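# Push the cap onto the marker and leave it on the desk

## Task

Press the cap fully home onto the marker so the capped marker ends up lying on the desk, then open the grippers and withdraw the robot. The job fails if the robot topples or is left leaning, and it does not count if the cap or marker stays in place only because the robot is still holding it.

## Robot and tools

ROBOT. A LinearBot: a base that can drive in any direction, with a column about 1.75 m high. A carriage slides up and down it over 1.0 m (lift_m) and carries two identical six-joint arms, each ending in a two-finger gripper. Each arm base sits about 0.57 m + lift_m above the floor, at x 0.27 m and y +0.33 m (left) or -0.33 m (right) relative to the carriage; carriage parts hang roughly 0.15 m lower than the arm bases. A hand reaches up to 0.78 m from its shoulder but only about 0.38 m below its arm base. A hand is about 0.16 m long and 0.1 m wide (0.14 m with the fingers open). Parked joints 1 to 6 are 0, 0.05, 0.05, 1.45, 0, 0; parked, the robot is about 0.95 m wide and 0.7 m long. Cameras: carriage_camera is fixed and looks ahead, tilted about 20 degrees down; left_wrist_camera and right_wrist_camera look out beyond the fingertips. Images are 896x504 pixels.

FRAMES. Base frame: origin on the floor below the base centre, x forward, y left, z up. The left_hand and right_hand readings are in this frame and mark the point between that hand's finger pads; quat_wxyz rotates the base axes into the hand axes (hand z runs along the fingers, the fingers part along hand y; an upright hand with joints 1, 5, 6 at 0 reads 1, 0, 0, 0). These readings drift from the truth, especially at long reach. base_odometry is the base frame as it was when the scene began, built only from wheel turns (slip counts as motion); heading is positive to the left, range -3.142 to 3.142.

execute_actions. Argument actions: a list holding one action or none (empty just reports state and images). An action may contain base, joints, or both; their motions begin together and may finish at different times; no action runs past 15 s. base holds exactly one key, each a relative offset from where the base last measured itself in the most recent state report: translate_m in metres, -2 to 2, forward positive; strafe_m in metres, -2 to 2, left positive; rotate_rad in radians, -6.3 to 6.3, counter-clockwise (left) positive. joints is one dictionary of absolute targets keyed by name: lift_m 0 to 1 m (tolerance 0.004); for each arm, prefix left_ or right_: joint1_rad -2.617 to 3.054 (swing about vertical, 0 ahead, positive left); joint2_rad 0 to 3.141 (shoulder: 0 upper arm level pointing back, 1.57 vertical, 3.14 level pointing forward); joint3_rad 0 to 3.141 (elbow: 0 folded, 3.14 straight); joint4_rad -1.57 to 1.57 (wrist pitch, 0 in line with forearm, positive lifts fingertips); joint5_rad -1.57 to 1.57 (wrist yaw, positive swings fingertips to the RIGHT, opposite to joint1); joint6_rad -2.094 to 2.094 (roll about the finger axis, positive clockwise seen from the forearm); gripper_m 0 to 0.093 m, the pad gap. Arm joints 1 to 3 move up to 1.8 rad/s, 4 to 6 up to 2.7 rad/s, lift about 0.3 m/s. A joint or base you omit may keep driving toward its previous target. Argument cameras: list of camera names, or all; omitted or null means all, [] means none. An unknown key, camera name or out-of-range number rejects the whole call with no motion.

wait: seconds, 0 to 10; commands nothing and returns the same state and images as an empty action. zoom_image: camera plus region [x0, y0, x1, y1] in pixels of that camera's latest full image, (0,0) top-left, at most 504 by 504. read_manual: optional section, only licences; returns licence texts and moves nothing. finished_scene: scene, the integer number of the scene you are ending; final and irreversible, checked after the robot holds its last command, and reports success. Replying with no tool call ends everything.

RESULTS. The pictures line lists cameras in image order; changed camera calibration numbers are listed too (K in pixels, T_world_to_cam maps base frame to camera, with small per-camera errors, larger for wrist cameras). base_status and joint_status give how each commanded motion ended: done (for the base, wheels turned the commanded amount even if slipping; a tiny move can stop short yet say done); off_target (resting away from target, possibly still pushing; normal for a gripper holding something); contact_stop or time_out (target dropped, holding in place); not_followed, following a joint command not followed line with a cause, meaning a safety check held back that arm's targets because links would come within millimetres of itself or the other arm; the robot may retry them on later actions. To recover, move only the blocked arm clear first, the other arm in a later action. limit_stop_at_motor_heat means a heat stop; resend the target. on_its_own covers uncommanded parts; held at is the target being held, not the position. motor_effort is percent of maximum with the peak of the last action in brackets, noisy with a fixed per-motor bias; falling lift effort while lowering means a hand or load is resting on something; drive_wheels larger at rest than after free driving means the base is pressing on something. Joint torques are noisy with fixed offsets. MOTOR HOT warns at 75 °C; OVER-TEMPERATURE FAULT lines report a 10 s arm stop at 90 °C, and at 100 °C the arm goes limp and falls. Outstretched arms and held loads heat fast, even while you are thinking. ARM HIT means an arm struck the robot hard. If one call reports a stop, later motion calls in the same reply are skipped.

AVOID. Tipping: the robot cannot recover; risk grows with a high carriage, extended arms, loads, pulling, and abrupt drive stops; only images reveal a lean. Arms and grippers have no contact stop and spring to target once freed; contact stops on base and lift come late or never. If a drive is stopped by an obstacle, back off about 0.2 m the opposite way (turn back after a turn), repeat if still pressed. The base can slide under a table edge that the column then strikes; never reverse into such an edge. Do not let the arms collide or press on each other. Grippers squeeze about 45 to 60 N per pad; a level hand sags 10 to 17 cm under 1 kg. Avoid drops, slams and hard pushes, and leave objects resting on their own.

Each tool is called after "Request:" as a command line: name --argument value for each argument, lists and objects as JSON in quotes; but a table of rows of numbers goes row by row, as --pt "numbers of a row", without its own name.

## Session

Request:
execute_actions --actions '[]'

Scene clock: 0.00 s.
Joint torques (N m, as the arm reports them, + toward a larger angle): no reading
base_odometry: x=+0.000 y=+0.000 heading=+0.000 (m, m, rad; odometry frame)
base_status: not commanded
joint_positions: lift_m=+0.297 left_joint1_rad=-0.016 left_joint2_rad=+0.061 left_joint3_rad=+0.067 left_joint4_rad=+1.437 left_joint5_rad=-0.039 left_joint6_rad=-0.037 left_gripper_m=+0.095 right_joint1_rad=+0.007 right_joint2_rad=+0.043 right_joint3_rad=+0.027 right_joint4_rad=+1.417 right_joint5_rad=-0.019 right_joint6_rad=-0.014 right_gripper_m=+0.094
joint_status: not commanded
motor_effort: lift_m=+32 drive_wheels=+1 (%)
left_hand: x=+0.2922 y=+0.3176 z=+1.2776 quat_wxyz=(+0.997, -0.020, +0.064, -0.025) (m; base frame)
right_hand: x=+0.3033 y=-0.3078 z=+1.2659 quat_wxyz=(+0.996, -0.010, +0.085, -0.003) (m; base frame)
pictures: carriage_camera, left_wrist_camera, right_wrist_camera
Images, in order (width x height): carriage_camera 896x504, left_wrist_camera 896x504, right_wrist_camera 896x504.

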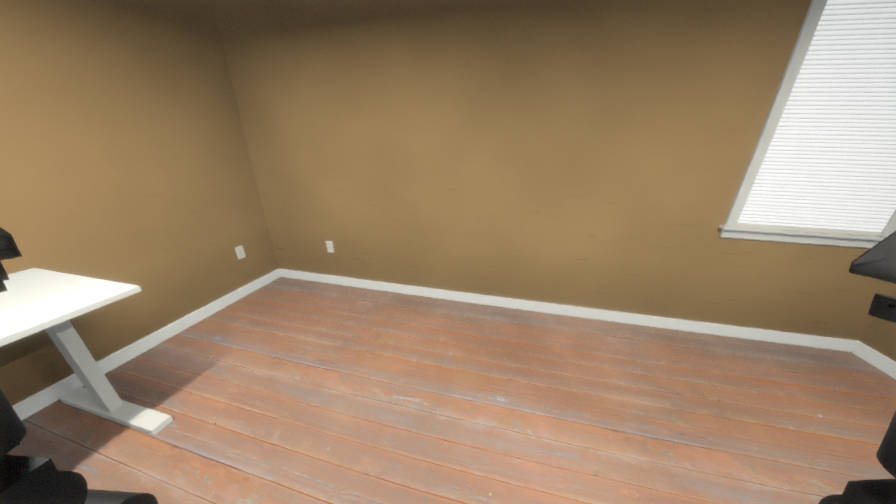

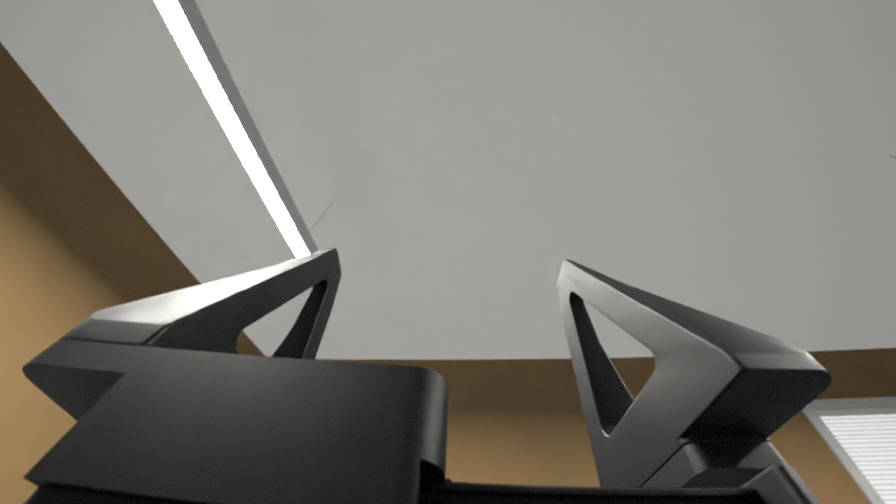

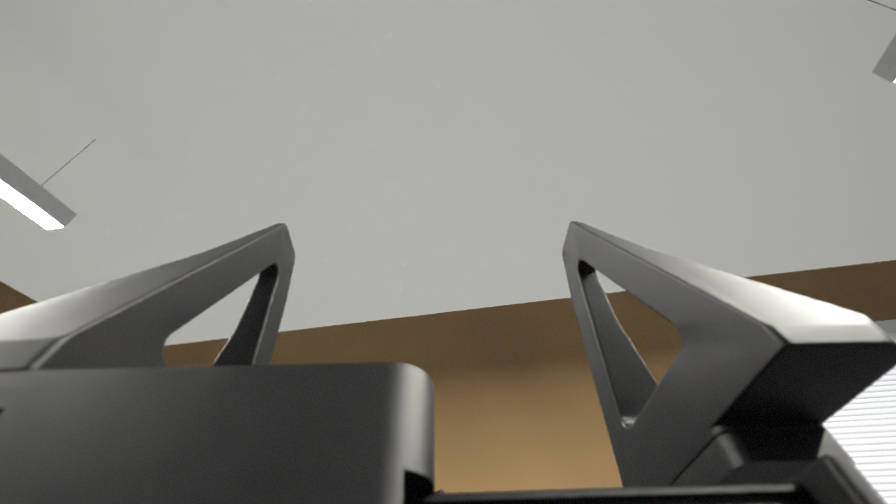

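Request:
execute_actions --actions '[{"base":{"rotate_rad":1.25}}]' --cameras '["carriage_camera"]'

Scene clock: 3.67 s.
Joint torques (N m, as the arm reports them, + toward a larger angle): left_arm=[-0.39  4.18  7.28 -0.21 -0.04 -0.01] | right_arm=[0.03 4.7  7.23 0.01 0.03 0.09]
base_odometry: x=+0.000 y=+0.000 heading=+1.250 (m, m, rad; odometry frame)
base_status: done
joint_positions: lift_m=+0.297 left_joint1_rad=-0.016 left_joint2_rad=+0.061 left_joint3_rad=+0.067 left_joint4_rad=+1.437 left_joint5_rad=-0.039 left_joint6_rad=-0.037 left_gripper_m=+0.095 right_joint1_rad=+0.007 right_joint2_rad=+0.043 right_joint3_rad=+0.027 right_joint4_rad=+1.417 right_joint5_rad=-0.019 right_joint6_rad=-0.014 right_gripper_m=+0.094
joint_status: not commanded
motor_effort: lift_m=+31(31) drive_wheels=+3(10) (%)
left_hand: x=+0.2922 y=+0.3176 z=+1.2776 quat_wxyz=(+0.997, -0.020, +0.064, -0.025) (m; base frame)
right_hand: x=+0.3034 y=-0.3078 z=+1.2659 quat_wxyz=(+0.996, -0.010, +0.085, -0.003) (m; base frame)
pictures: carriage_camera
Images, in order (width x height): carriage_camera 896x504.

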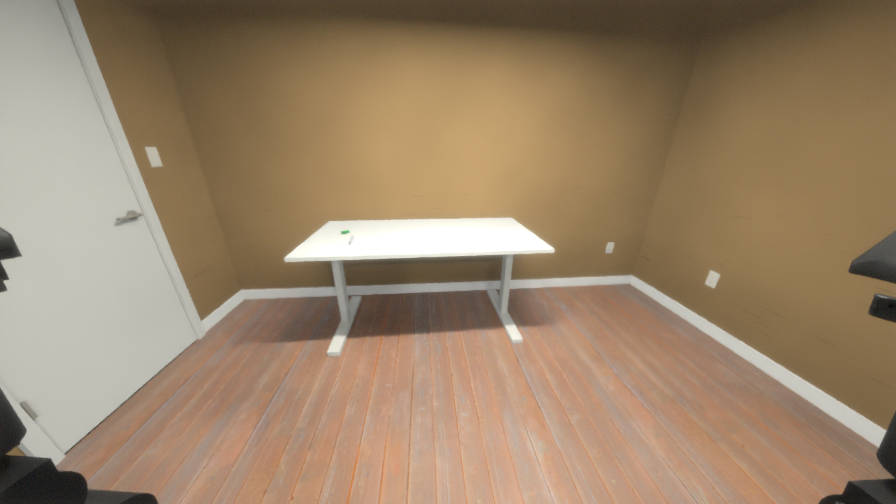

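Request:
execute_actions --actions '[{"base":{"rotate_rad":0.09},"joints":{"lift_m":0.4}}]' --cameras '[]'

Request:
execute_actions --actions '[{"base":{"strafe_m":0.5}}]' --cameras '[]'

Request:
execute_actions --actions '[{"base":{"translate_m":1.0}}]' --cameras '["carriage_camera"]'

Request:
zoom_image --camera "carriage_camera" --region '[330,260,570,395]'

Scene clock: 7.43 s.
Joint torques (N m, as the arm reports them, + toward a larger angle): left_arm=[-0.45  4.23  7.37 -0.2  -0.09 -0.01] | right_arm=[ 0.07  4.6   7.09 -0.01  0.03  0.09]
base_odometry: x=+0.000 y=+0.000 heading=+1.339 (m, m, rad; odometry frame)
base_status: done
joint_positions: lift_m=+0.400 left_joint1_rad=-0.016 left_joint2_rad=+0.061 left_joint3_rad=+0.067 left_joint4_rad=+1.437 left_joint5_rad=-0.039 left_joint6_rad=-0.037 left_gripper_m=+0.095 right_joint1_rad=+0.007 right_joint2_rad=+0.043 right_joint3_rad=+0.027 right_joint4_rad=+1.417 right_joint5_rad=-0.019 right_joint6_rad=-0.014 right_gripper_m=+0.094
joint_status: all done
motor_effort: lift_m=+32(40) drive_wheels=+3(11) (%)
left_hand: x=+0.2922 y=+0.3176 z=+1.3802 quat_wxyz=(+0.997, -0.020, +0.064, -0.025) (m; base frame)
right_hand: x=+0.3034 y=-0.3078 z=+1.3684 quat_wxyz=(+0.996, -0.010, +0.085, -0.003) (m; base frame)
pictures: none
No camera images: the call's "cameras" was empty. Leave "cameras" out to get every camera's image.

Scene clock: 10.53 s.
Joint torques (N m, as the arm reports them, + toward a larger angle): left_arm=[-0.42  4.26  7.31 -0.2  -0.07 -0.01] | right_arm=[0.04 4.66 7.13 0.   0.03 0.1 ]
base_odometry: x=-0.487 y=+0.114 heading=+1.340 (m, m, rad; odometry frame)
base_status: done
joint_positions: lift_m=+0.400 left_joint1_rad=-0.016 left_joint2_rad=+0.061 left_joint3_rad=+0.067 left_joint4_rad=+1.437 left_joint5_rad=-0.039 left_joint6_rad=-0.037 left_gripper_m=+0.095 right_joint1_rad=+0.007 right_joint2_rad=+0.043 right_joint3_rad=+0.027 right_joint4_rad=+1.417 right_joint5_rad=-0.019 right_joint6_rad=-0.014 right_gripper_m=+0.094
joint_status: not commanded
motor_effort: lift_m=+32(33) drive_wheels=-4(12) (%)
left_hand: x=+0.2922 y=+0.3176 z=+1.3802 quat_wxyz=(+0.997, -0.020, +0.064, -0.025) (m; base frame)
right_hand: x=+0.3034 y=-0.3078 z=+1.3684 quat_wxyz=(+0.996, -0.010, +0.085, -0.003) (m; base frame)
pictures: none
No camera images: the call's "cameras" was empty. Leave "cameras" out to get every camera's image.

Scene clock: 14.90 s.
Joint torques (N m, as the arm reports them, + toward a larger angle): left_arm=[-0.41  4.28  7.39 -0.2  -0.06 -0.02] | right_arm=[0.05 4.65 7.07 0.06 0.02 0.09]
base_odometry: x=-0.259 y=+1.088 heading=+1.341 (m, m, rad; odometry frame)
base_status: done
joint_positions: lift_m=+0.400 left_joint1_rad=-0.016 left_joint2_rad=+0.061 left_joint3_rad=+0.067 left_joint4_rad=+1.436 left_joint5_rad=-0.039 left_joint6_rad=-0.037 left_gripper_m=+0.095 right_joint1_rad=+0.007 right_joint2_rad=+0.043 right_joint3_rad=+0.027 right_joint4_rad=+1.416 right_joint5_rad=-0.019 right_joint6_rad=-0.014 right_gripper_m=+0.094
joint_status: not commanded
motor_effort: lift_m=+33(33) drive_wheels=-4(13) (%)
left_hand: x=+0.2923 y=+0.3176 z=+1.3802 quat_wxyz=(+0.997, -0.020, +0.064, -0.025) (m; base frame)
right_hand: x=+0.3035 y=-0.3078 z=+1.3684 quat_wxyz=(+0.996, -0.010, +0.085, -0.003) (m; base frame)
pictures: carriage_camera
camera_calibration (this result's frames):
carriage_camera: T_world_to_cam=[[0.0198054, -0.999667, 0.0165363, -0.0266153], [-0.358609, -0.0225418, -0.933216, 1.33943], [0.933278, 0.0125526, -0.358936, 0.313074], [0, 0, 0, 1]] pos_world=[0.188675, -0.000343101, 1.36279]
Images, in order (width x height): carriage_camera 896x504.

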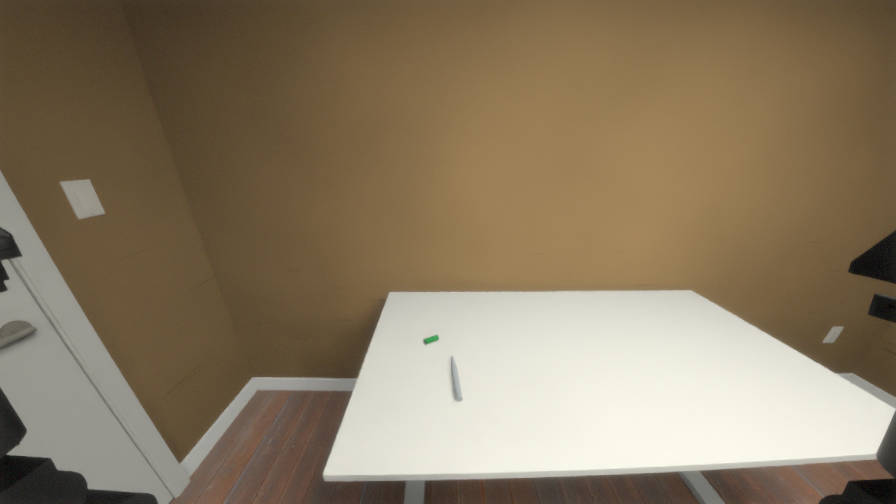

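Region (330, 260, 570, 395) of carriage_camera's 896x504 image, scaled by 2.100, with more detail than that image has; it fills the top 284 rows of this view, and the rest is white.

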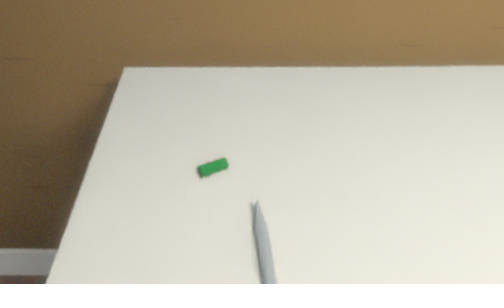

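Request:
execute_actions --actions '[{"base":{"translate_m":0.1},"joints":{"left_joint1_rad":-0.5,"left_joint2_rad":1.7,"left_joint3_rad":1.4,"left_joint4_rad":-1.2}}]'

Request:
zoom_image --camera "carriage_camera" --region '[390,340,500,450]'

Scene clock: 34.03 s.
Joint torques (N m, as the arm reports them, + toward a larger angle): left_arm=[-0.94 -8.77  9.77  0.62 -0.12 -0.02] | right_arm=[0.04 4.66 7.14 0.02 0.02 0.09]
base_odometry: x=-0.236 y=+1.185 heading=+1.341 (m, m, rad; odometry frame)
base_status: done
joint_positions: lift_m=+0.400 left_joint1_rad=-0.492 left_joint2_rad=+1.698 left_joint3_rad=+1.385 left_joint4_rad=-1.192 left_joint5_rad=-0.039 left_joint6_rad=-0.037 left_gripper_m=+0.095 right_joint1_rad=+0.007 right_joint2_rad=+0.043 right_joint3_rad=+0.027 right_joint4_rad=+1.415 right_joint5_rad=-0.019 right_joint6_rad=-0.014 right_gripper_m=+0.094
joint_status: all done
motor_effort: lift_m=+33(32) drive_wheels=-3(10) (%)
left_hand: x=+0.5459 y=+0.1656 z=+1.0571 quat_wxyz=(+0.037, +0.225, +0.974, +0.010) (m; base frame)
right_hand: x=+0.3037 y=-0.3078 z=+1.3684 quat_wxyz=(+0.996, -0.010, +0.085, -0.003) (m; base frame)
pictures: carriage_camera, left_wrist_camera, right_wrist_camera
camera_calibration (this result's frames):
carriage_camera: T_world_to_cam=[[0.0198054, -0.999667, 0.0165363, -0.0266153], [-0.358609, -0.0225418, -0.933216, 1.33943], [0.933278, 0.0125526, -0.358936, 0.313074], [0, 0, 0, 1]] pos_world=[0.188675, -0.000343101, 1.36279]
left_wrist_camera: T_world_to_cam=[[-0.412582, -0.907991, -0.0729962, 0.457339], [-0.814153, 0.331625, 0.476634, -0.103296], [-0.408572, 0.256081, -0.876066, 1.22906], [0, 0, 0, 1]] pos_world=[0.60675, 0.134777, 1.15935]
right_wrist_camera: T_world_to_cam=[[-0.00600541, -0.999905, -0.012435, -0.293049], [0.677349, 0.0050805, -0.735645, 0.80459], [0.735638, -0.0128407, 0.677254, -1.02765], [0, 0, 0, 1]] pos_world=[0.209229, -0.310305, 1.28423]
Images, in order (width x height): carriage_camera 896x504, left_wrist_camera 896x504, right_wrist_camera 896x504.

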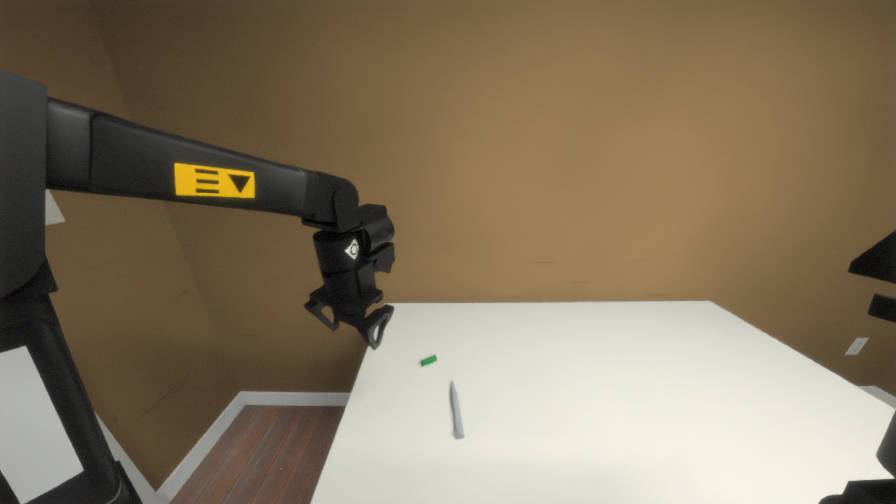

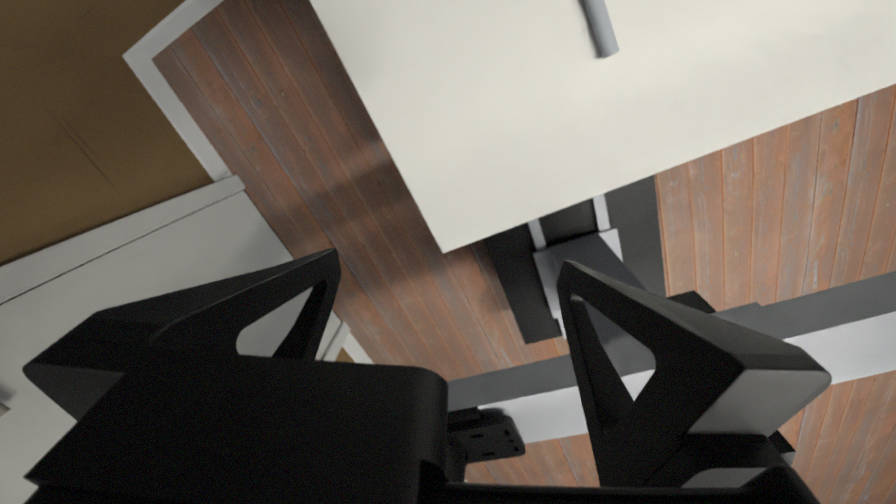

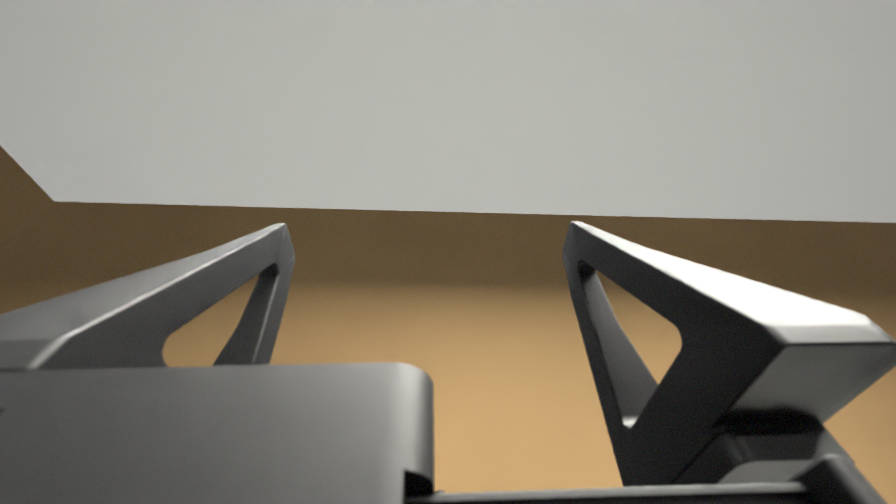

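Region (390, 340, 500, 450) of carriage_camera's 896x504 image, scaled by 4.582, with more detail than that image has.

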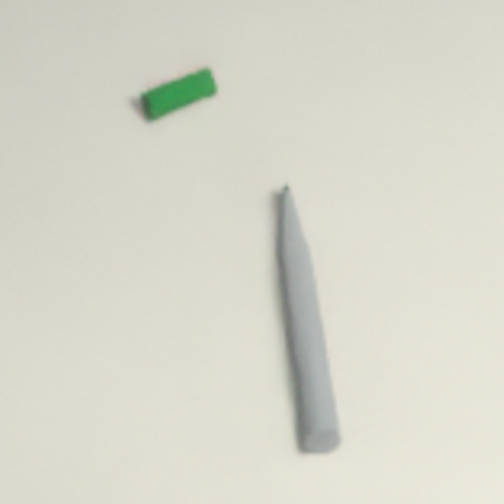

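Request:
execute_actions --actions '[{"joints":{"left_joint1_rad":-0.333,"left_joint2_rad":2.79,"left_joint3_rad":2.18,"left_joint4_rad":-0.562,"left_joint5_rad":0.309,"left_joint6_rad":0.624,"left_gripper_m":0.06,"right_joint1_rad":0.793,"right_joint2_rad":2.299,"right_joint3_rad":1.162,"right_joint4_rad":-0.033,"right_joint5_rad":0.307,"right_joint6_rad":0.62,"right_gripper_m":0.06}}]'

Request:
execute_actions --actions '[{"joints":{"lift_m":0.36}}]'

Scene clock: 44.80 s.
Joint torques (N m, as the arm reports them, + toward a larger angle): left_arm=[ -0.83 -18.41   9.46   1.44   0.14   0.04] | right_arm=[  0.31 -12.4    5.88   1.51   0.26   0.14]
base_odometry: x=-0.236 y=+1.185 heading=+1.341 (m, m, rad; odometry frame)
base_status: not commanded
joint_positions: lift_m=+0.400 left_joint1_rad=-0.327 left_joint2_rad=+2.798 left_joint3_rad=+2.169 left_joint4_rad=-0.566 left_joint5_rad=+0.305 left_joint6_rad=+0.620 left_gripper_m=+0.060 right_joint1_rad=+0.789 right_joint2_rad=+2.289 right_joint3_rad=+1.165 right_joint4_rad=-0.029 right_joint5_rad=+0.303 right_joint6_rad=+0.614 right_gripper_m=+0.060
joint_status: all done
motor_effort: lift_m=+32(33) drive_wheels=-3(3) (%)
left_hand: x=+0.8009 y=+0.0735 z=+0.8304 quat_wxyz=(+0.204, +0.468, +0.852, -0.121) (m; base frame)
right_hand: x=+0.6132 y=-0.0281 z=+0.8447 quat_wxyz=(+0.252, -0.053, +0.966, +0.019) (m; base frame)
pictures: carriage_camera, left_wrist_camera, right_wrist_camera
camera_calibration (this result's frames):
carriage_camera: T_world_to_cam=[[0.0198054, -0.999667, 0.0165363, -0.0266153], [-0.358609, -0.0225418, -0.933216, 1.33943], [0.933278, 0.0125526, -0.358936, 0.313074], [0, 0, 0, 1]] pos_world=[0.188675, -0.000343101, 1.36279]
left_wrist_camera: T_world_to_cam=[[-0.825074, -0.564968, -0.0079689, 0.713457], [-0.563353, 0.821468, 0.0884569, 0.328385], [-0.0434291, 0.0774728, -0.996048, 0.978491], [0, 0, 0, 1]] pos_world=[0.816147, 0.0575167, 0.951261]
right_wrist_camera: T_world_to_cam=[[0.0929815, -0.995521, 0.0170842, -0.103573], [-0.98542, -0.0895556, 0.144659, 0.481606], [-0.142482, -0.0302858, -0.989334, 1.04868], [0, 0, 0, 1]] pos_world=[0.633631, -0.0282184, 0.969591]
Images, in order (width x height): carriage_camera 896x504, left_wrist_camera 896x504, right_wrist_camera 896x504.

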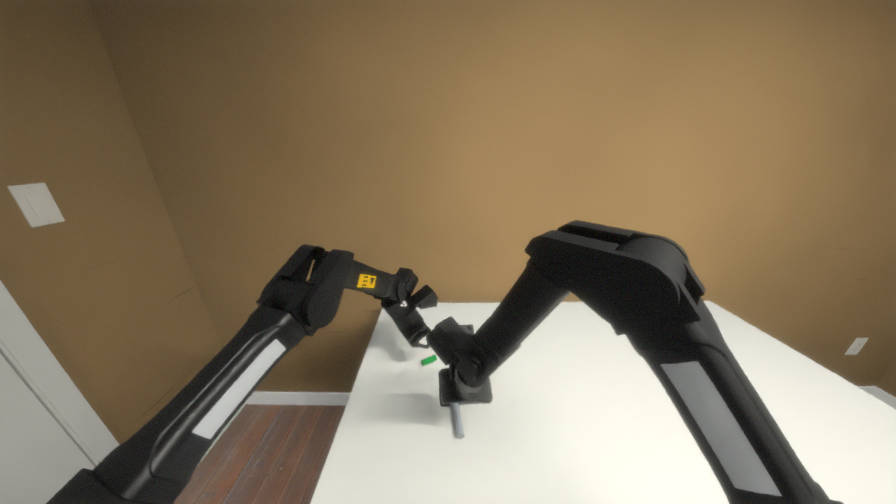

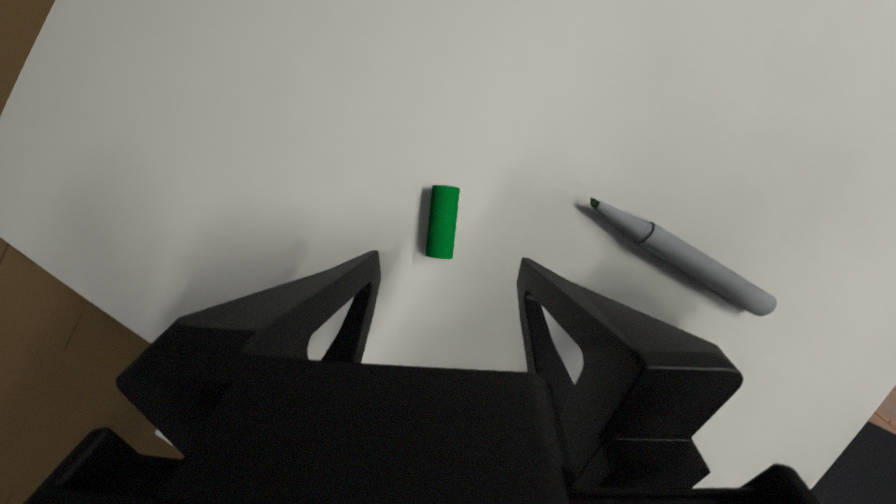

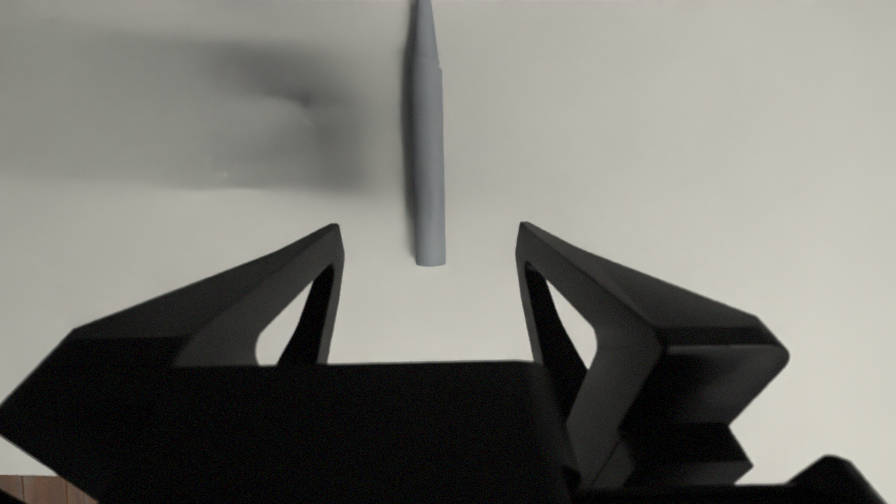

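Scene clock: 45.50 s.
Joint torques (N m, as the arm reports them, + toward a larger angle): left_arm=[ -0.83 -17.74   9.08   1.42   0.14   0.03] | right_arm=[  0.35 -12.75   5.92   1.52   0.26   0.14]
base_odometry: x=-0.236 y=+1.185 heading=+1.341 (m, m, rad; odometry frame)
base_status: not commanded
joint_positions: lift_m=+0.360 left_joint1_rad=-0.327 left_joint2_rad=+2.792 left_joint3_rad=+2.174 left_joint4_rad=-0.563 left_joint5_rad=+0.306 left_joint6_rad=+0.620 left_gripper_m=+0.060 right_joint1_rad=+0.789 right_joint2_rad=+2.294 right_joint3_rad=+1.165 right_joint4_rad=-0.031 right_joint5_rad=+0.305 right_joint6_rad=+0.615 right_gripper_m=+0.060
joint_status: all done
motor_effort: lift_m=+30(30) drive_wheels=-3(3) (%)
left_hand: x=+0.8047 y=+0.0720 z=+0.7965 quat_wxyz=(+0.212, +0.468, +0.849, -0.120) (m; base frame)
right_hand: x=+0.6125 y=-0.0292 z=+0.8030 quat_wxyz=(+0.250, -0.053, +0.967, +0.017) (m; base frame)
pictures: carriage_camera, left_wrist_camera, right_wrist_camera
camera_calibration (this result's frames):
carriage_camera: T_world_to_cam=[[0.0198054, -0.999667, 0.0165363, -0.0259566], [-0.358609, -0.0225418, -0.933216, 1.30226], [0.933278, 0.0125526, -0.358936, 0.298777], [0, 0, 0, 1]] pos_world=[0.188675, -0.000343101, 1.32296]
left_wrist_camera: T_world_to_cam=[[-0.825132, -0.564692, -0.0167373, 0.722499], [-0.564214, 0.822211, 0.0750421, 0.346075], [-0.028614, 0.0713631, -0.99704, 0.934325], [0, 0, 0, 1]] pos_world=[0.818153, 0.0567663, 0.917682]
right_wrist_camera: T_world_to_cam=[[0.0920978, -0.995515, 0.0216395, -0.10698], [-0.985056, -0.0879108, 0.148109, 0.483893], [-0.145543, -0.0349567, -0.988734, 1.00853], [0, 0, 0, 1]] pos_world=[0.633299, -0.0287061, 0.927818]
Images, in order (width x height): carriage_camera 896x504, left_wrist_camera 896x504, right_wrist_camera 896x504.

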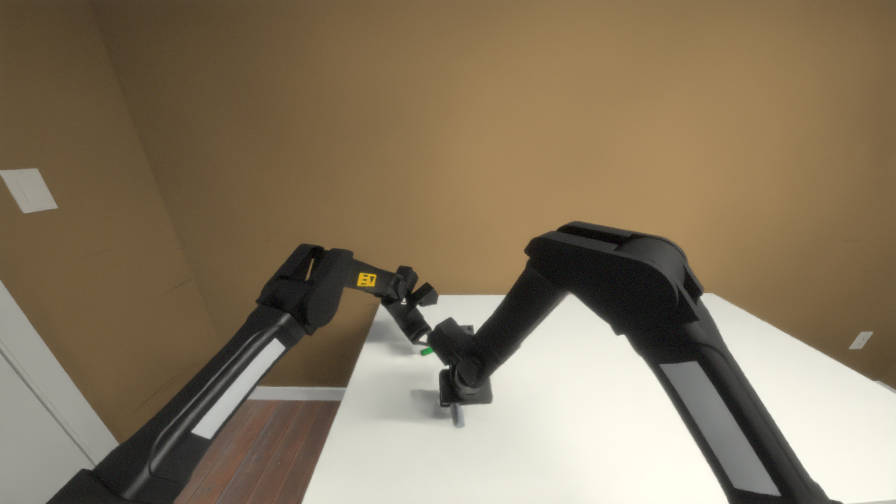

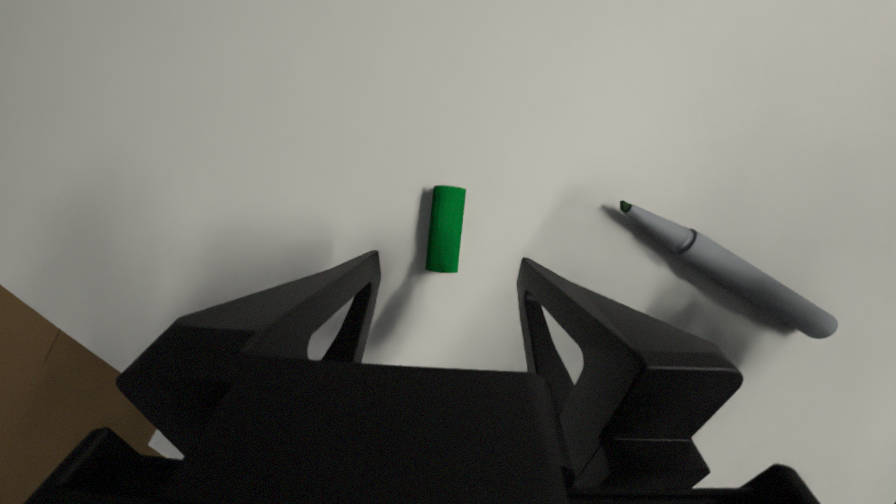

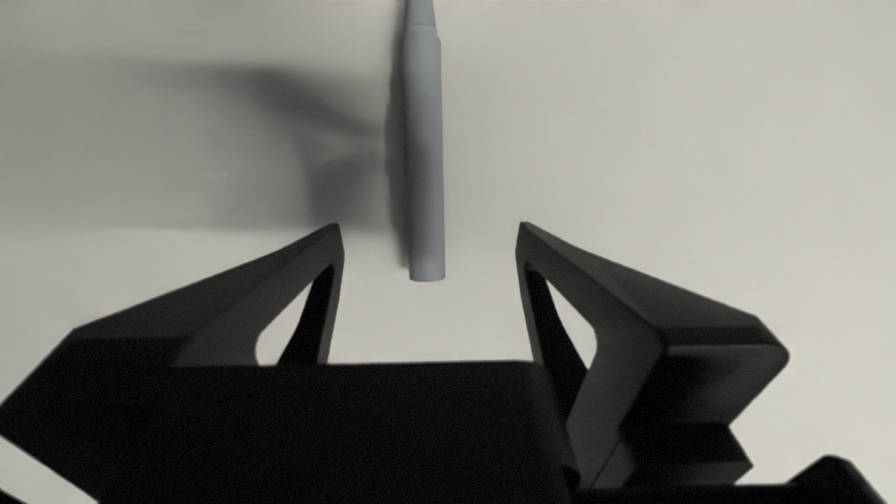

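Request:
execute_actions --actions '[{"joints":{"lift_m":0.322,"left_joint1_rad":-0.345}}]'

Request:
zoom_image --camera "left_wrist_camera" --region '[350,150,550,350]'

Scene clock: 47.90 s.
Joint torques (N m, as the arm reports them, + toward a larger angle): left_arm=[ -0.91 -17.96   9.02   1.45   0.11   0.04] | right_arm=[  0.36 -12.87   5.94   1.51   0.26   0.14]
base_odometry: x=-0.236 y=+1.185 heading=+1.341 (m, m, rad; odometry frame)
base_status: not commanded
joint_positions: lift_m=+0.322 left_joint1_rad=-0.337 left_joint2_rad=+2.793 left_joint3_rad=+2.174 left_joint4_rad=-0.561 left_joint5_rad=+0.307 left_joint6_rad=+0.620 left_gripper_m=+0.060 right_joint1_rad=+0.789 right_joint2_rad=+2.295 right_joint3_rad=+1.165 right_joint4_rad=-0.032 right_joint5_rad=+0.305 right_joint6_rad=+0.615 right_gripper_m=+0.060
joint_status: all done
motor_effort: lift_m=+29(30) drive_wheels=-2(3) (%)
left_hand: x=+0.8022 y=+0.0663 z=+0.7580 quat_wxyz=(+0.211, +0.473, +0.847, -0.121) (m; base frame)
right_hand: x=+0.6122 y=-0.0296 z=+0.7645 quat_wxyz=(+0.249, -0.053, +0.967, +0.016) (m; base frame)
pictures: carriage_camera, left_wrist_camera, right_wrist_camera
camera_calibration (this result's frames):
carriage_camera: T_world_to_cam=[[0.0198054, -0.999667, 0.0165363, -0.0253288], [-0.358609, -0.0225418, -0.933216, 1.26683], [0.933278, 0.0125526, -0.358936, 0.28515], [0, 0, 0, 1]] pos_world=[0.188675, -0.000343101, 1.285]
left_wrist_camera: T_world_to_cam=[[-0.83107, -0.555933, -0.0161733, 0.720277], [-0.555458, 0.82819, 0.0746204, 0.34512], [-0.0280893, 0.0709983, -0.997081, 0.895926], [0, 0, 0, 1]] pos_world=[0.815467, 0.0509918, 0.879207]
right_wrist_camera: T_world_to_cam=[[0.0919771, -0.995487, 0.0233763, -0.107771], [-0.984866, -0.0874825, 0.149617, 0.488004], [-0.146897, -0.0367838, -0.988468, 0.970933], [0, 0, 0, 1]] pos_world=[0.633158, -0.0288783, 0.889241]
Images, in order (width x height): carriage_camera 896x504, left_wrist_camera 896x504, right_wrist_camera 896x504.

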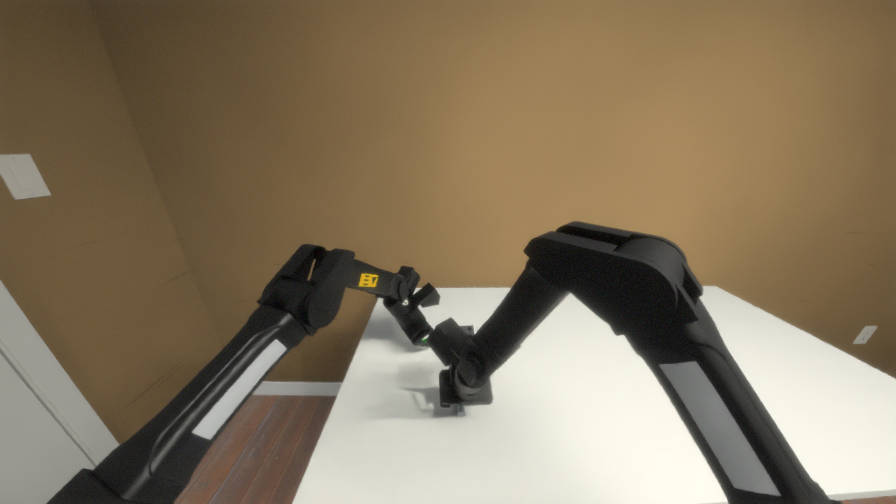

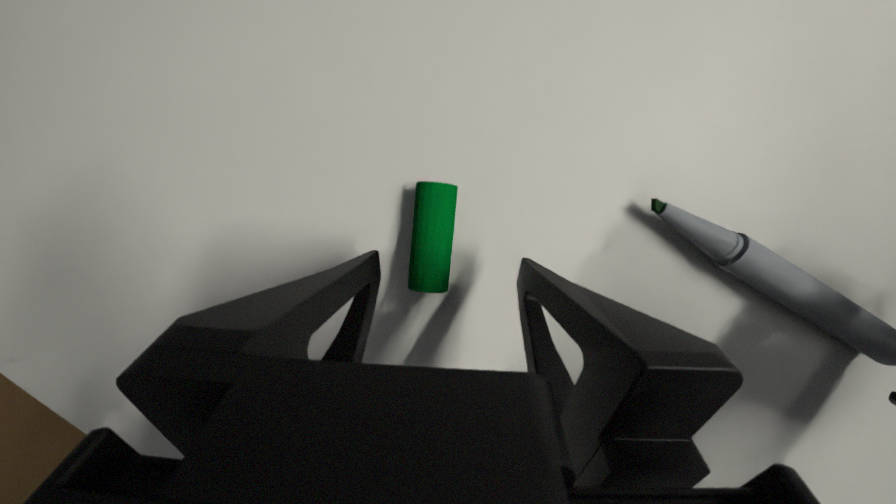

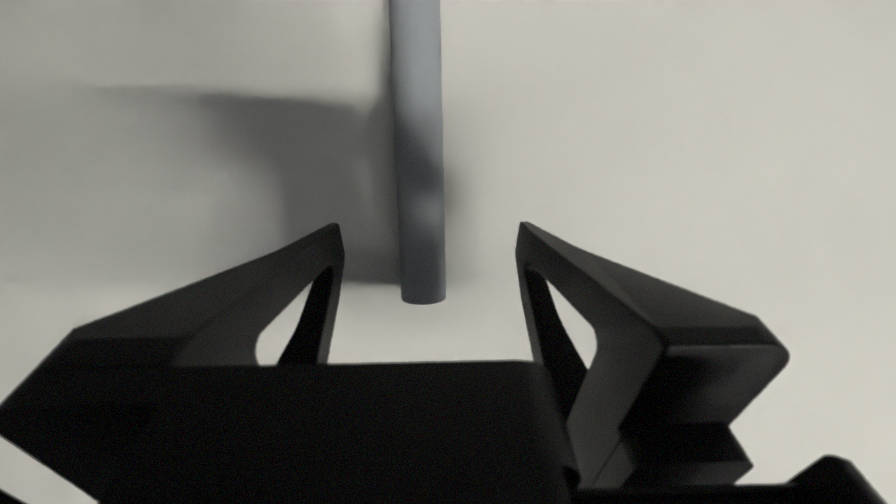

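Region (350, 150, 550, 350) of left_wrist_camera's 896x504 image, scaled by 2.520, with more detail than that image has.

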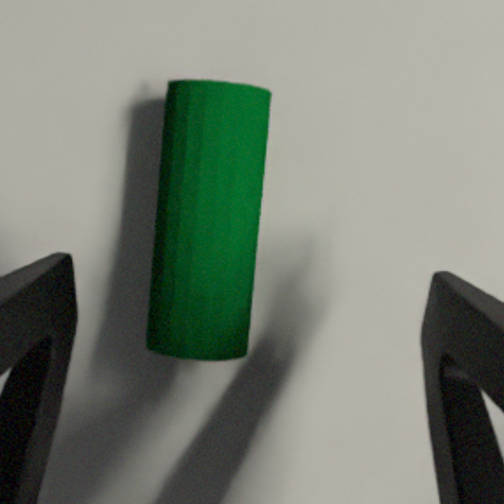

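Request:
execute_actions --actions '[{"joints":{"lift_m":0.303,"left_joint4_rad":-0.51,"left_joint2_rad":2.80}}]' --cameras '["left_wrist_camera","right_wrist_camera"]'

Scene clock: 50.23 s.
Joint torques (N m, as the arm reports them, + toward a larger angle): left_arm=[ -0.79 -17.81   9.1    1.58   0.13   0.02] | right_arm=[  0.36 -13.12   5.84   1.51   0.25   0.14]
base_odometry: x=-0.236 y=+1.185 heading=+1.341 (m, m, rad; odometry frame)
base_status: not commanded
joint_positions: lift_m=+0.303 left_joint1_rad=-0.337 left_joint2_rad=+2.800 left_joint3_rad=+2.174 left_joint4_rad=-0.513 left_joint5_rad=+0.307 left_joint6_rad=+0.620 left_gripper_m=+0.060 right_joint1_rad=+0.789 right_joint2_rad=+2.297 right_joint3_rad=+1.165 right_joint4_rad=-0.032 right_joint5_rad=+0.306 right_joint6_rad=+0.615 right_gripper_m=+0.060
joint_status: all done
motor_effort: lift_m=+29(30) drive_wheels=-2(3) (%)
left_hand: x=+0.8106 y=+0.0632 z=+0.7395 quat_wxyz=(+0.231, +0.473, +0.842, -0.118) (m; base frame)
right_hand: x=+0.6120 y=-0.0299 z=+0.7447 quat_wxyz=(+0.249, -0.054, +0.967, +0.015) (m; base frame)
pictures: left_wrist_camera, right_wrist_camera
camera_calibration (this result's frames):
left_wrist_camera: T_world_to_cam=[[-0.830039, -0.556207, -0.040847, 0.742773], [-0.557597, 0.82909, 0.0411761, 0.380146], [0.0109634, 0.056954, -0.998317, 0.848068], [0, 0, 0, 1]] pos_world=[0.819202, 0.0496597, 0.861327]
right_wrist_camera: T_world_to_cam=[[0.0918462, -0.995469, 0.0246238, -0.108423], [-0.984755, -0.0871338, 0.150547, 0.489993], [-0.14772, -0.0380756, -0.988296, 0.951709], [0, 0, 0, 1]] pos_world=[0.633068, -0.0289997, 0.869473]
Images, in order (width x height): left_wrist_camera 896x504, right_wrist_camera 896x504.

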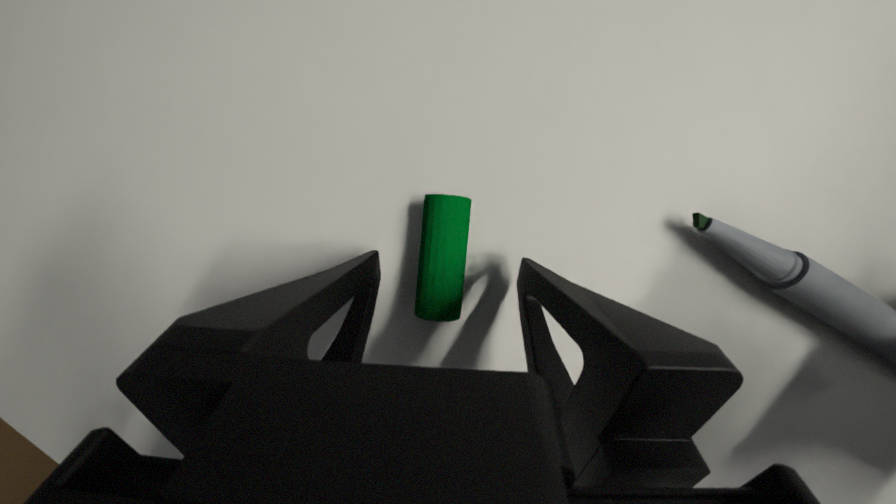

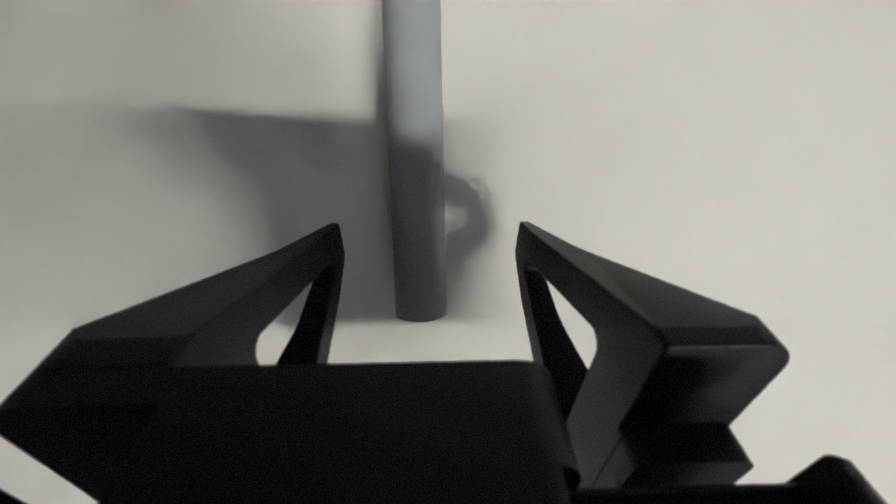

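Request:
execute_actions --actions '[{"joints":{"lift_m":0.296}}]' --cameras '[]'

Request:
execute_actions --actions '[{"joints":{"left_gripper_m":0,"right_gripper_m":0}}]' --cameras '["left_wrist_camera","right_wrist_camera"]'

Scene clock: 52.17 s.
Joint torques (N m, as the arm reports them, + toward a larger angle): left_arm=[ -0.69 -17.64   9.1    1.48   0.07   0.04] | right_arm=[  0.36 -13.11   5.95   1.52   0.25   0.14]
base_odometry: x=-0.236 y=+1.185 heading=+1.341 (m, m, rad; odometry frame)
base_status: not commanded
joint_positions: lift_m=+0.296 left_joint1_rad=-0.339 left_joint2_rad=+2.797 left_joint3_rad=+2.174 left_joint4_rad=-0.509 left_joint5_rad=+0.312 left_joint6_rad=+0.619 left_gripper_m=+0.060 right_joint1_rad=+0.789 right_joint2_rad=+2.297 right_joint3_rad=+1.165 right_joint4_rad=-0.031 right_joint5_rad=+0.306 right_joint6_rad=+0.615 right_gripper_m=+0.060
joint_status: all done
motor_effort: lift_m=+29(30) drive_wheels=-2(4) (%)
left_hand: x=+0.8113 y=+0.0611 z=+0.7349 quat_wxyz=(+0.234, +0.474, +0.840, -0.120) (m; base frame)
right_hand: x=+0.6121 y=-0.0299 z=+0.7377 quat_wxyz=(+0.249, -0.053, +0.967, +0.015) (m; base frame)
pictures: none
No camera images: the call's "cameras" was empty. Leave "cameras" out to get every camera's image.

Scene clock: 52.80 s.
Joint torques (N m, as the arm reports them, + toward a larger angle): left_arm=[ -0.75 -17.55   9.15   1.49   0.09   0.03] | right_arm=[  0.41 -13.01   5.87   1.52   0.24   0.13]
base_odometry: x=-0.236 y=+1.185 heading=+1.341 (m, m, rad; odometry frame)
base_status: not commanded
joint_positions: lift_m=+0.296 left_joint1_rad=-0.339 left_joint2_rad=+2.797 left_joint3_rad=+2.174 left_joint4_rad=-0.509 left_joint5_rad=+0.312 left_joint6_rad=+0.620 left_gripper_m=+0.019 right_joint1_rad=+0.789 right_joint2_rad=+2.297 right_joint3_rad=+1.165 right_joint4_rad=-0.031 right_joint5_rad=+0.306 right_joint6_rad=+0.615 right_gripper_m=+0.016
joint_status: left_gripper_m off_target (ended at +0.019, target +0.000); right_gripper_m off_target (ended at +0.016, target +0.000)
motor_effort: lift_m=+28(29) drive_wheels=-3(3) (%)
left_hand: x=+0.8113 y=+0.0611 z=+0.7349 quat_wxyz=(+0.234, +0.475, +0.840, -0.120) (m; base frame)
right_hand: x=+0.6121 y=-0.0299 z=+0.7377 quat_wxyz=(+0.249, -0.053, +0.967, +0.015) (m; base frame)
pictures: left_wrist_camera, right_wrist_camera
camera_calibration (this result's frames):
left_wrist_camera: T_world_to_cam=[[-0.831864, -0.553394, -0.0419282, 0.744001], [-0.554738, 0.831354, 0.0334048, 0.385731], [0.0163712, 0.0510474, -0.998562, 0.839758], [0, 0, 0, 1]] pos_world=[0.81914, 0.048179, 0.85686]
right_wrist_camera: T_world_to_cam=[[0.091351, -0.995518, 0.024463, -0.107829], [-0.984872, -0.0866871, 0.150041, 0.491605], [-0.147248, -0.0377994, -0.988377, 0.944564], [0, 0, 0, 1]] pos_world=[0.633104, -0.029026, 0.862463]
Images, in order (width x height): left_wrist_camera 896x504, right_wrist_camera 896x504.

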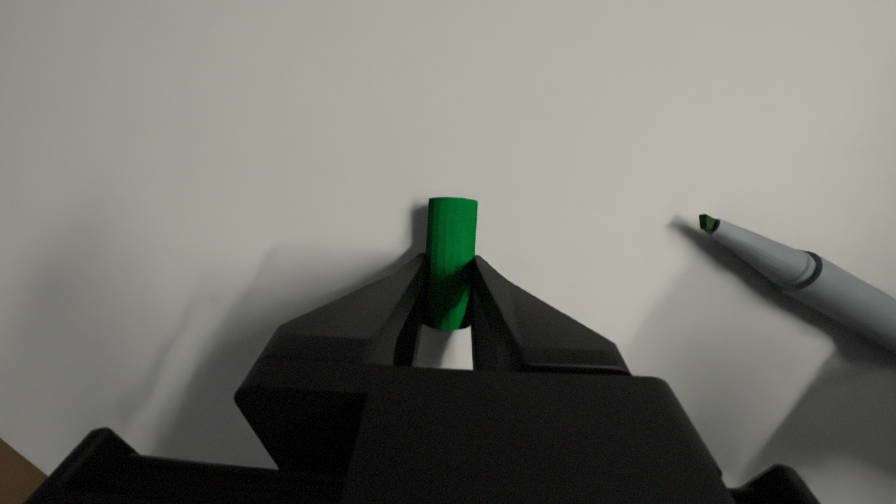

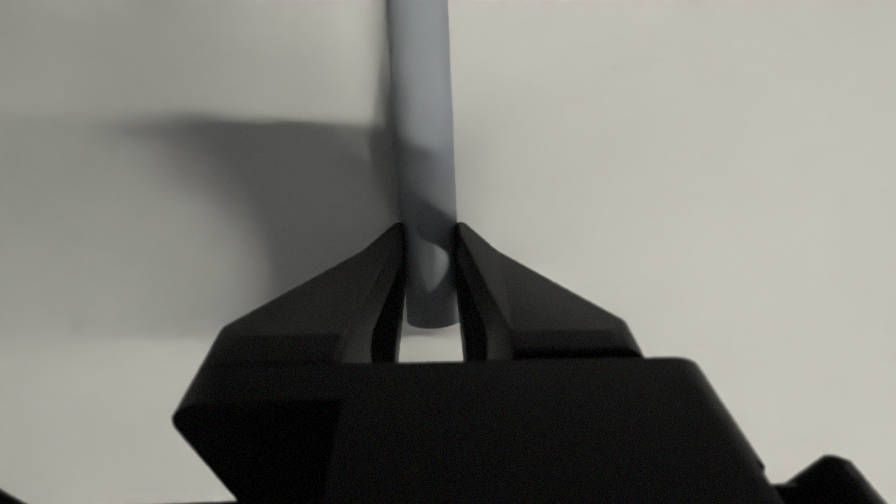

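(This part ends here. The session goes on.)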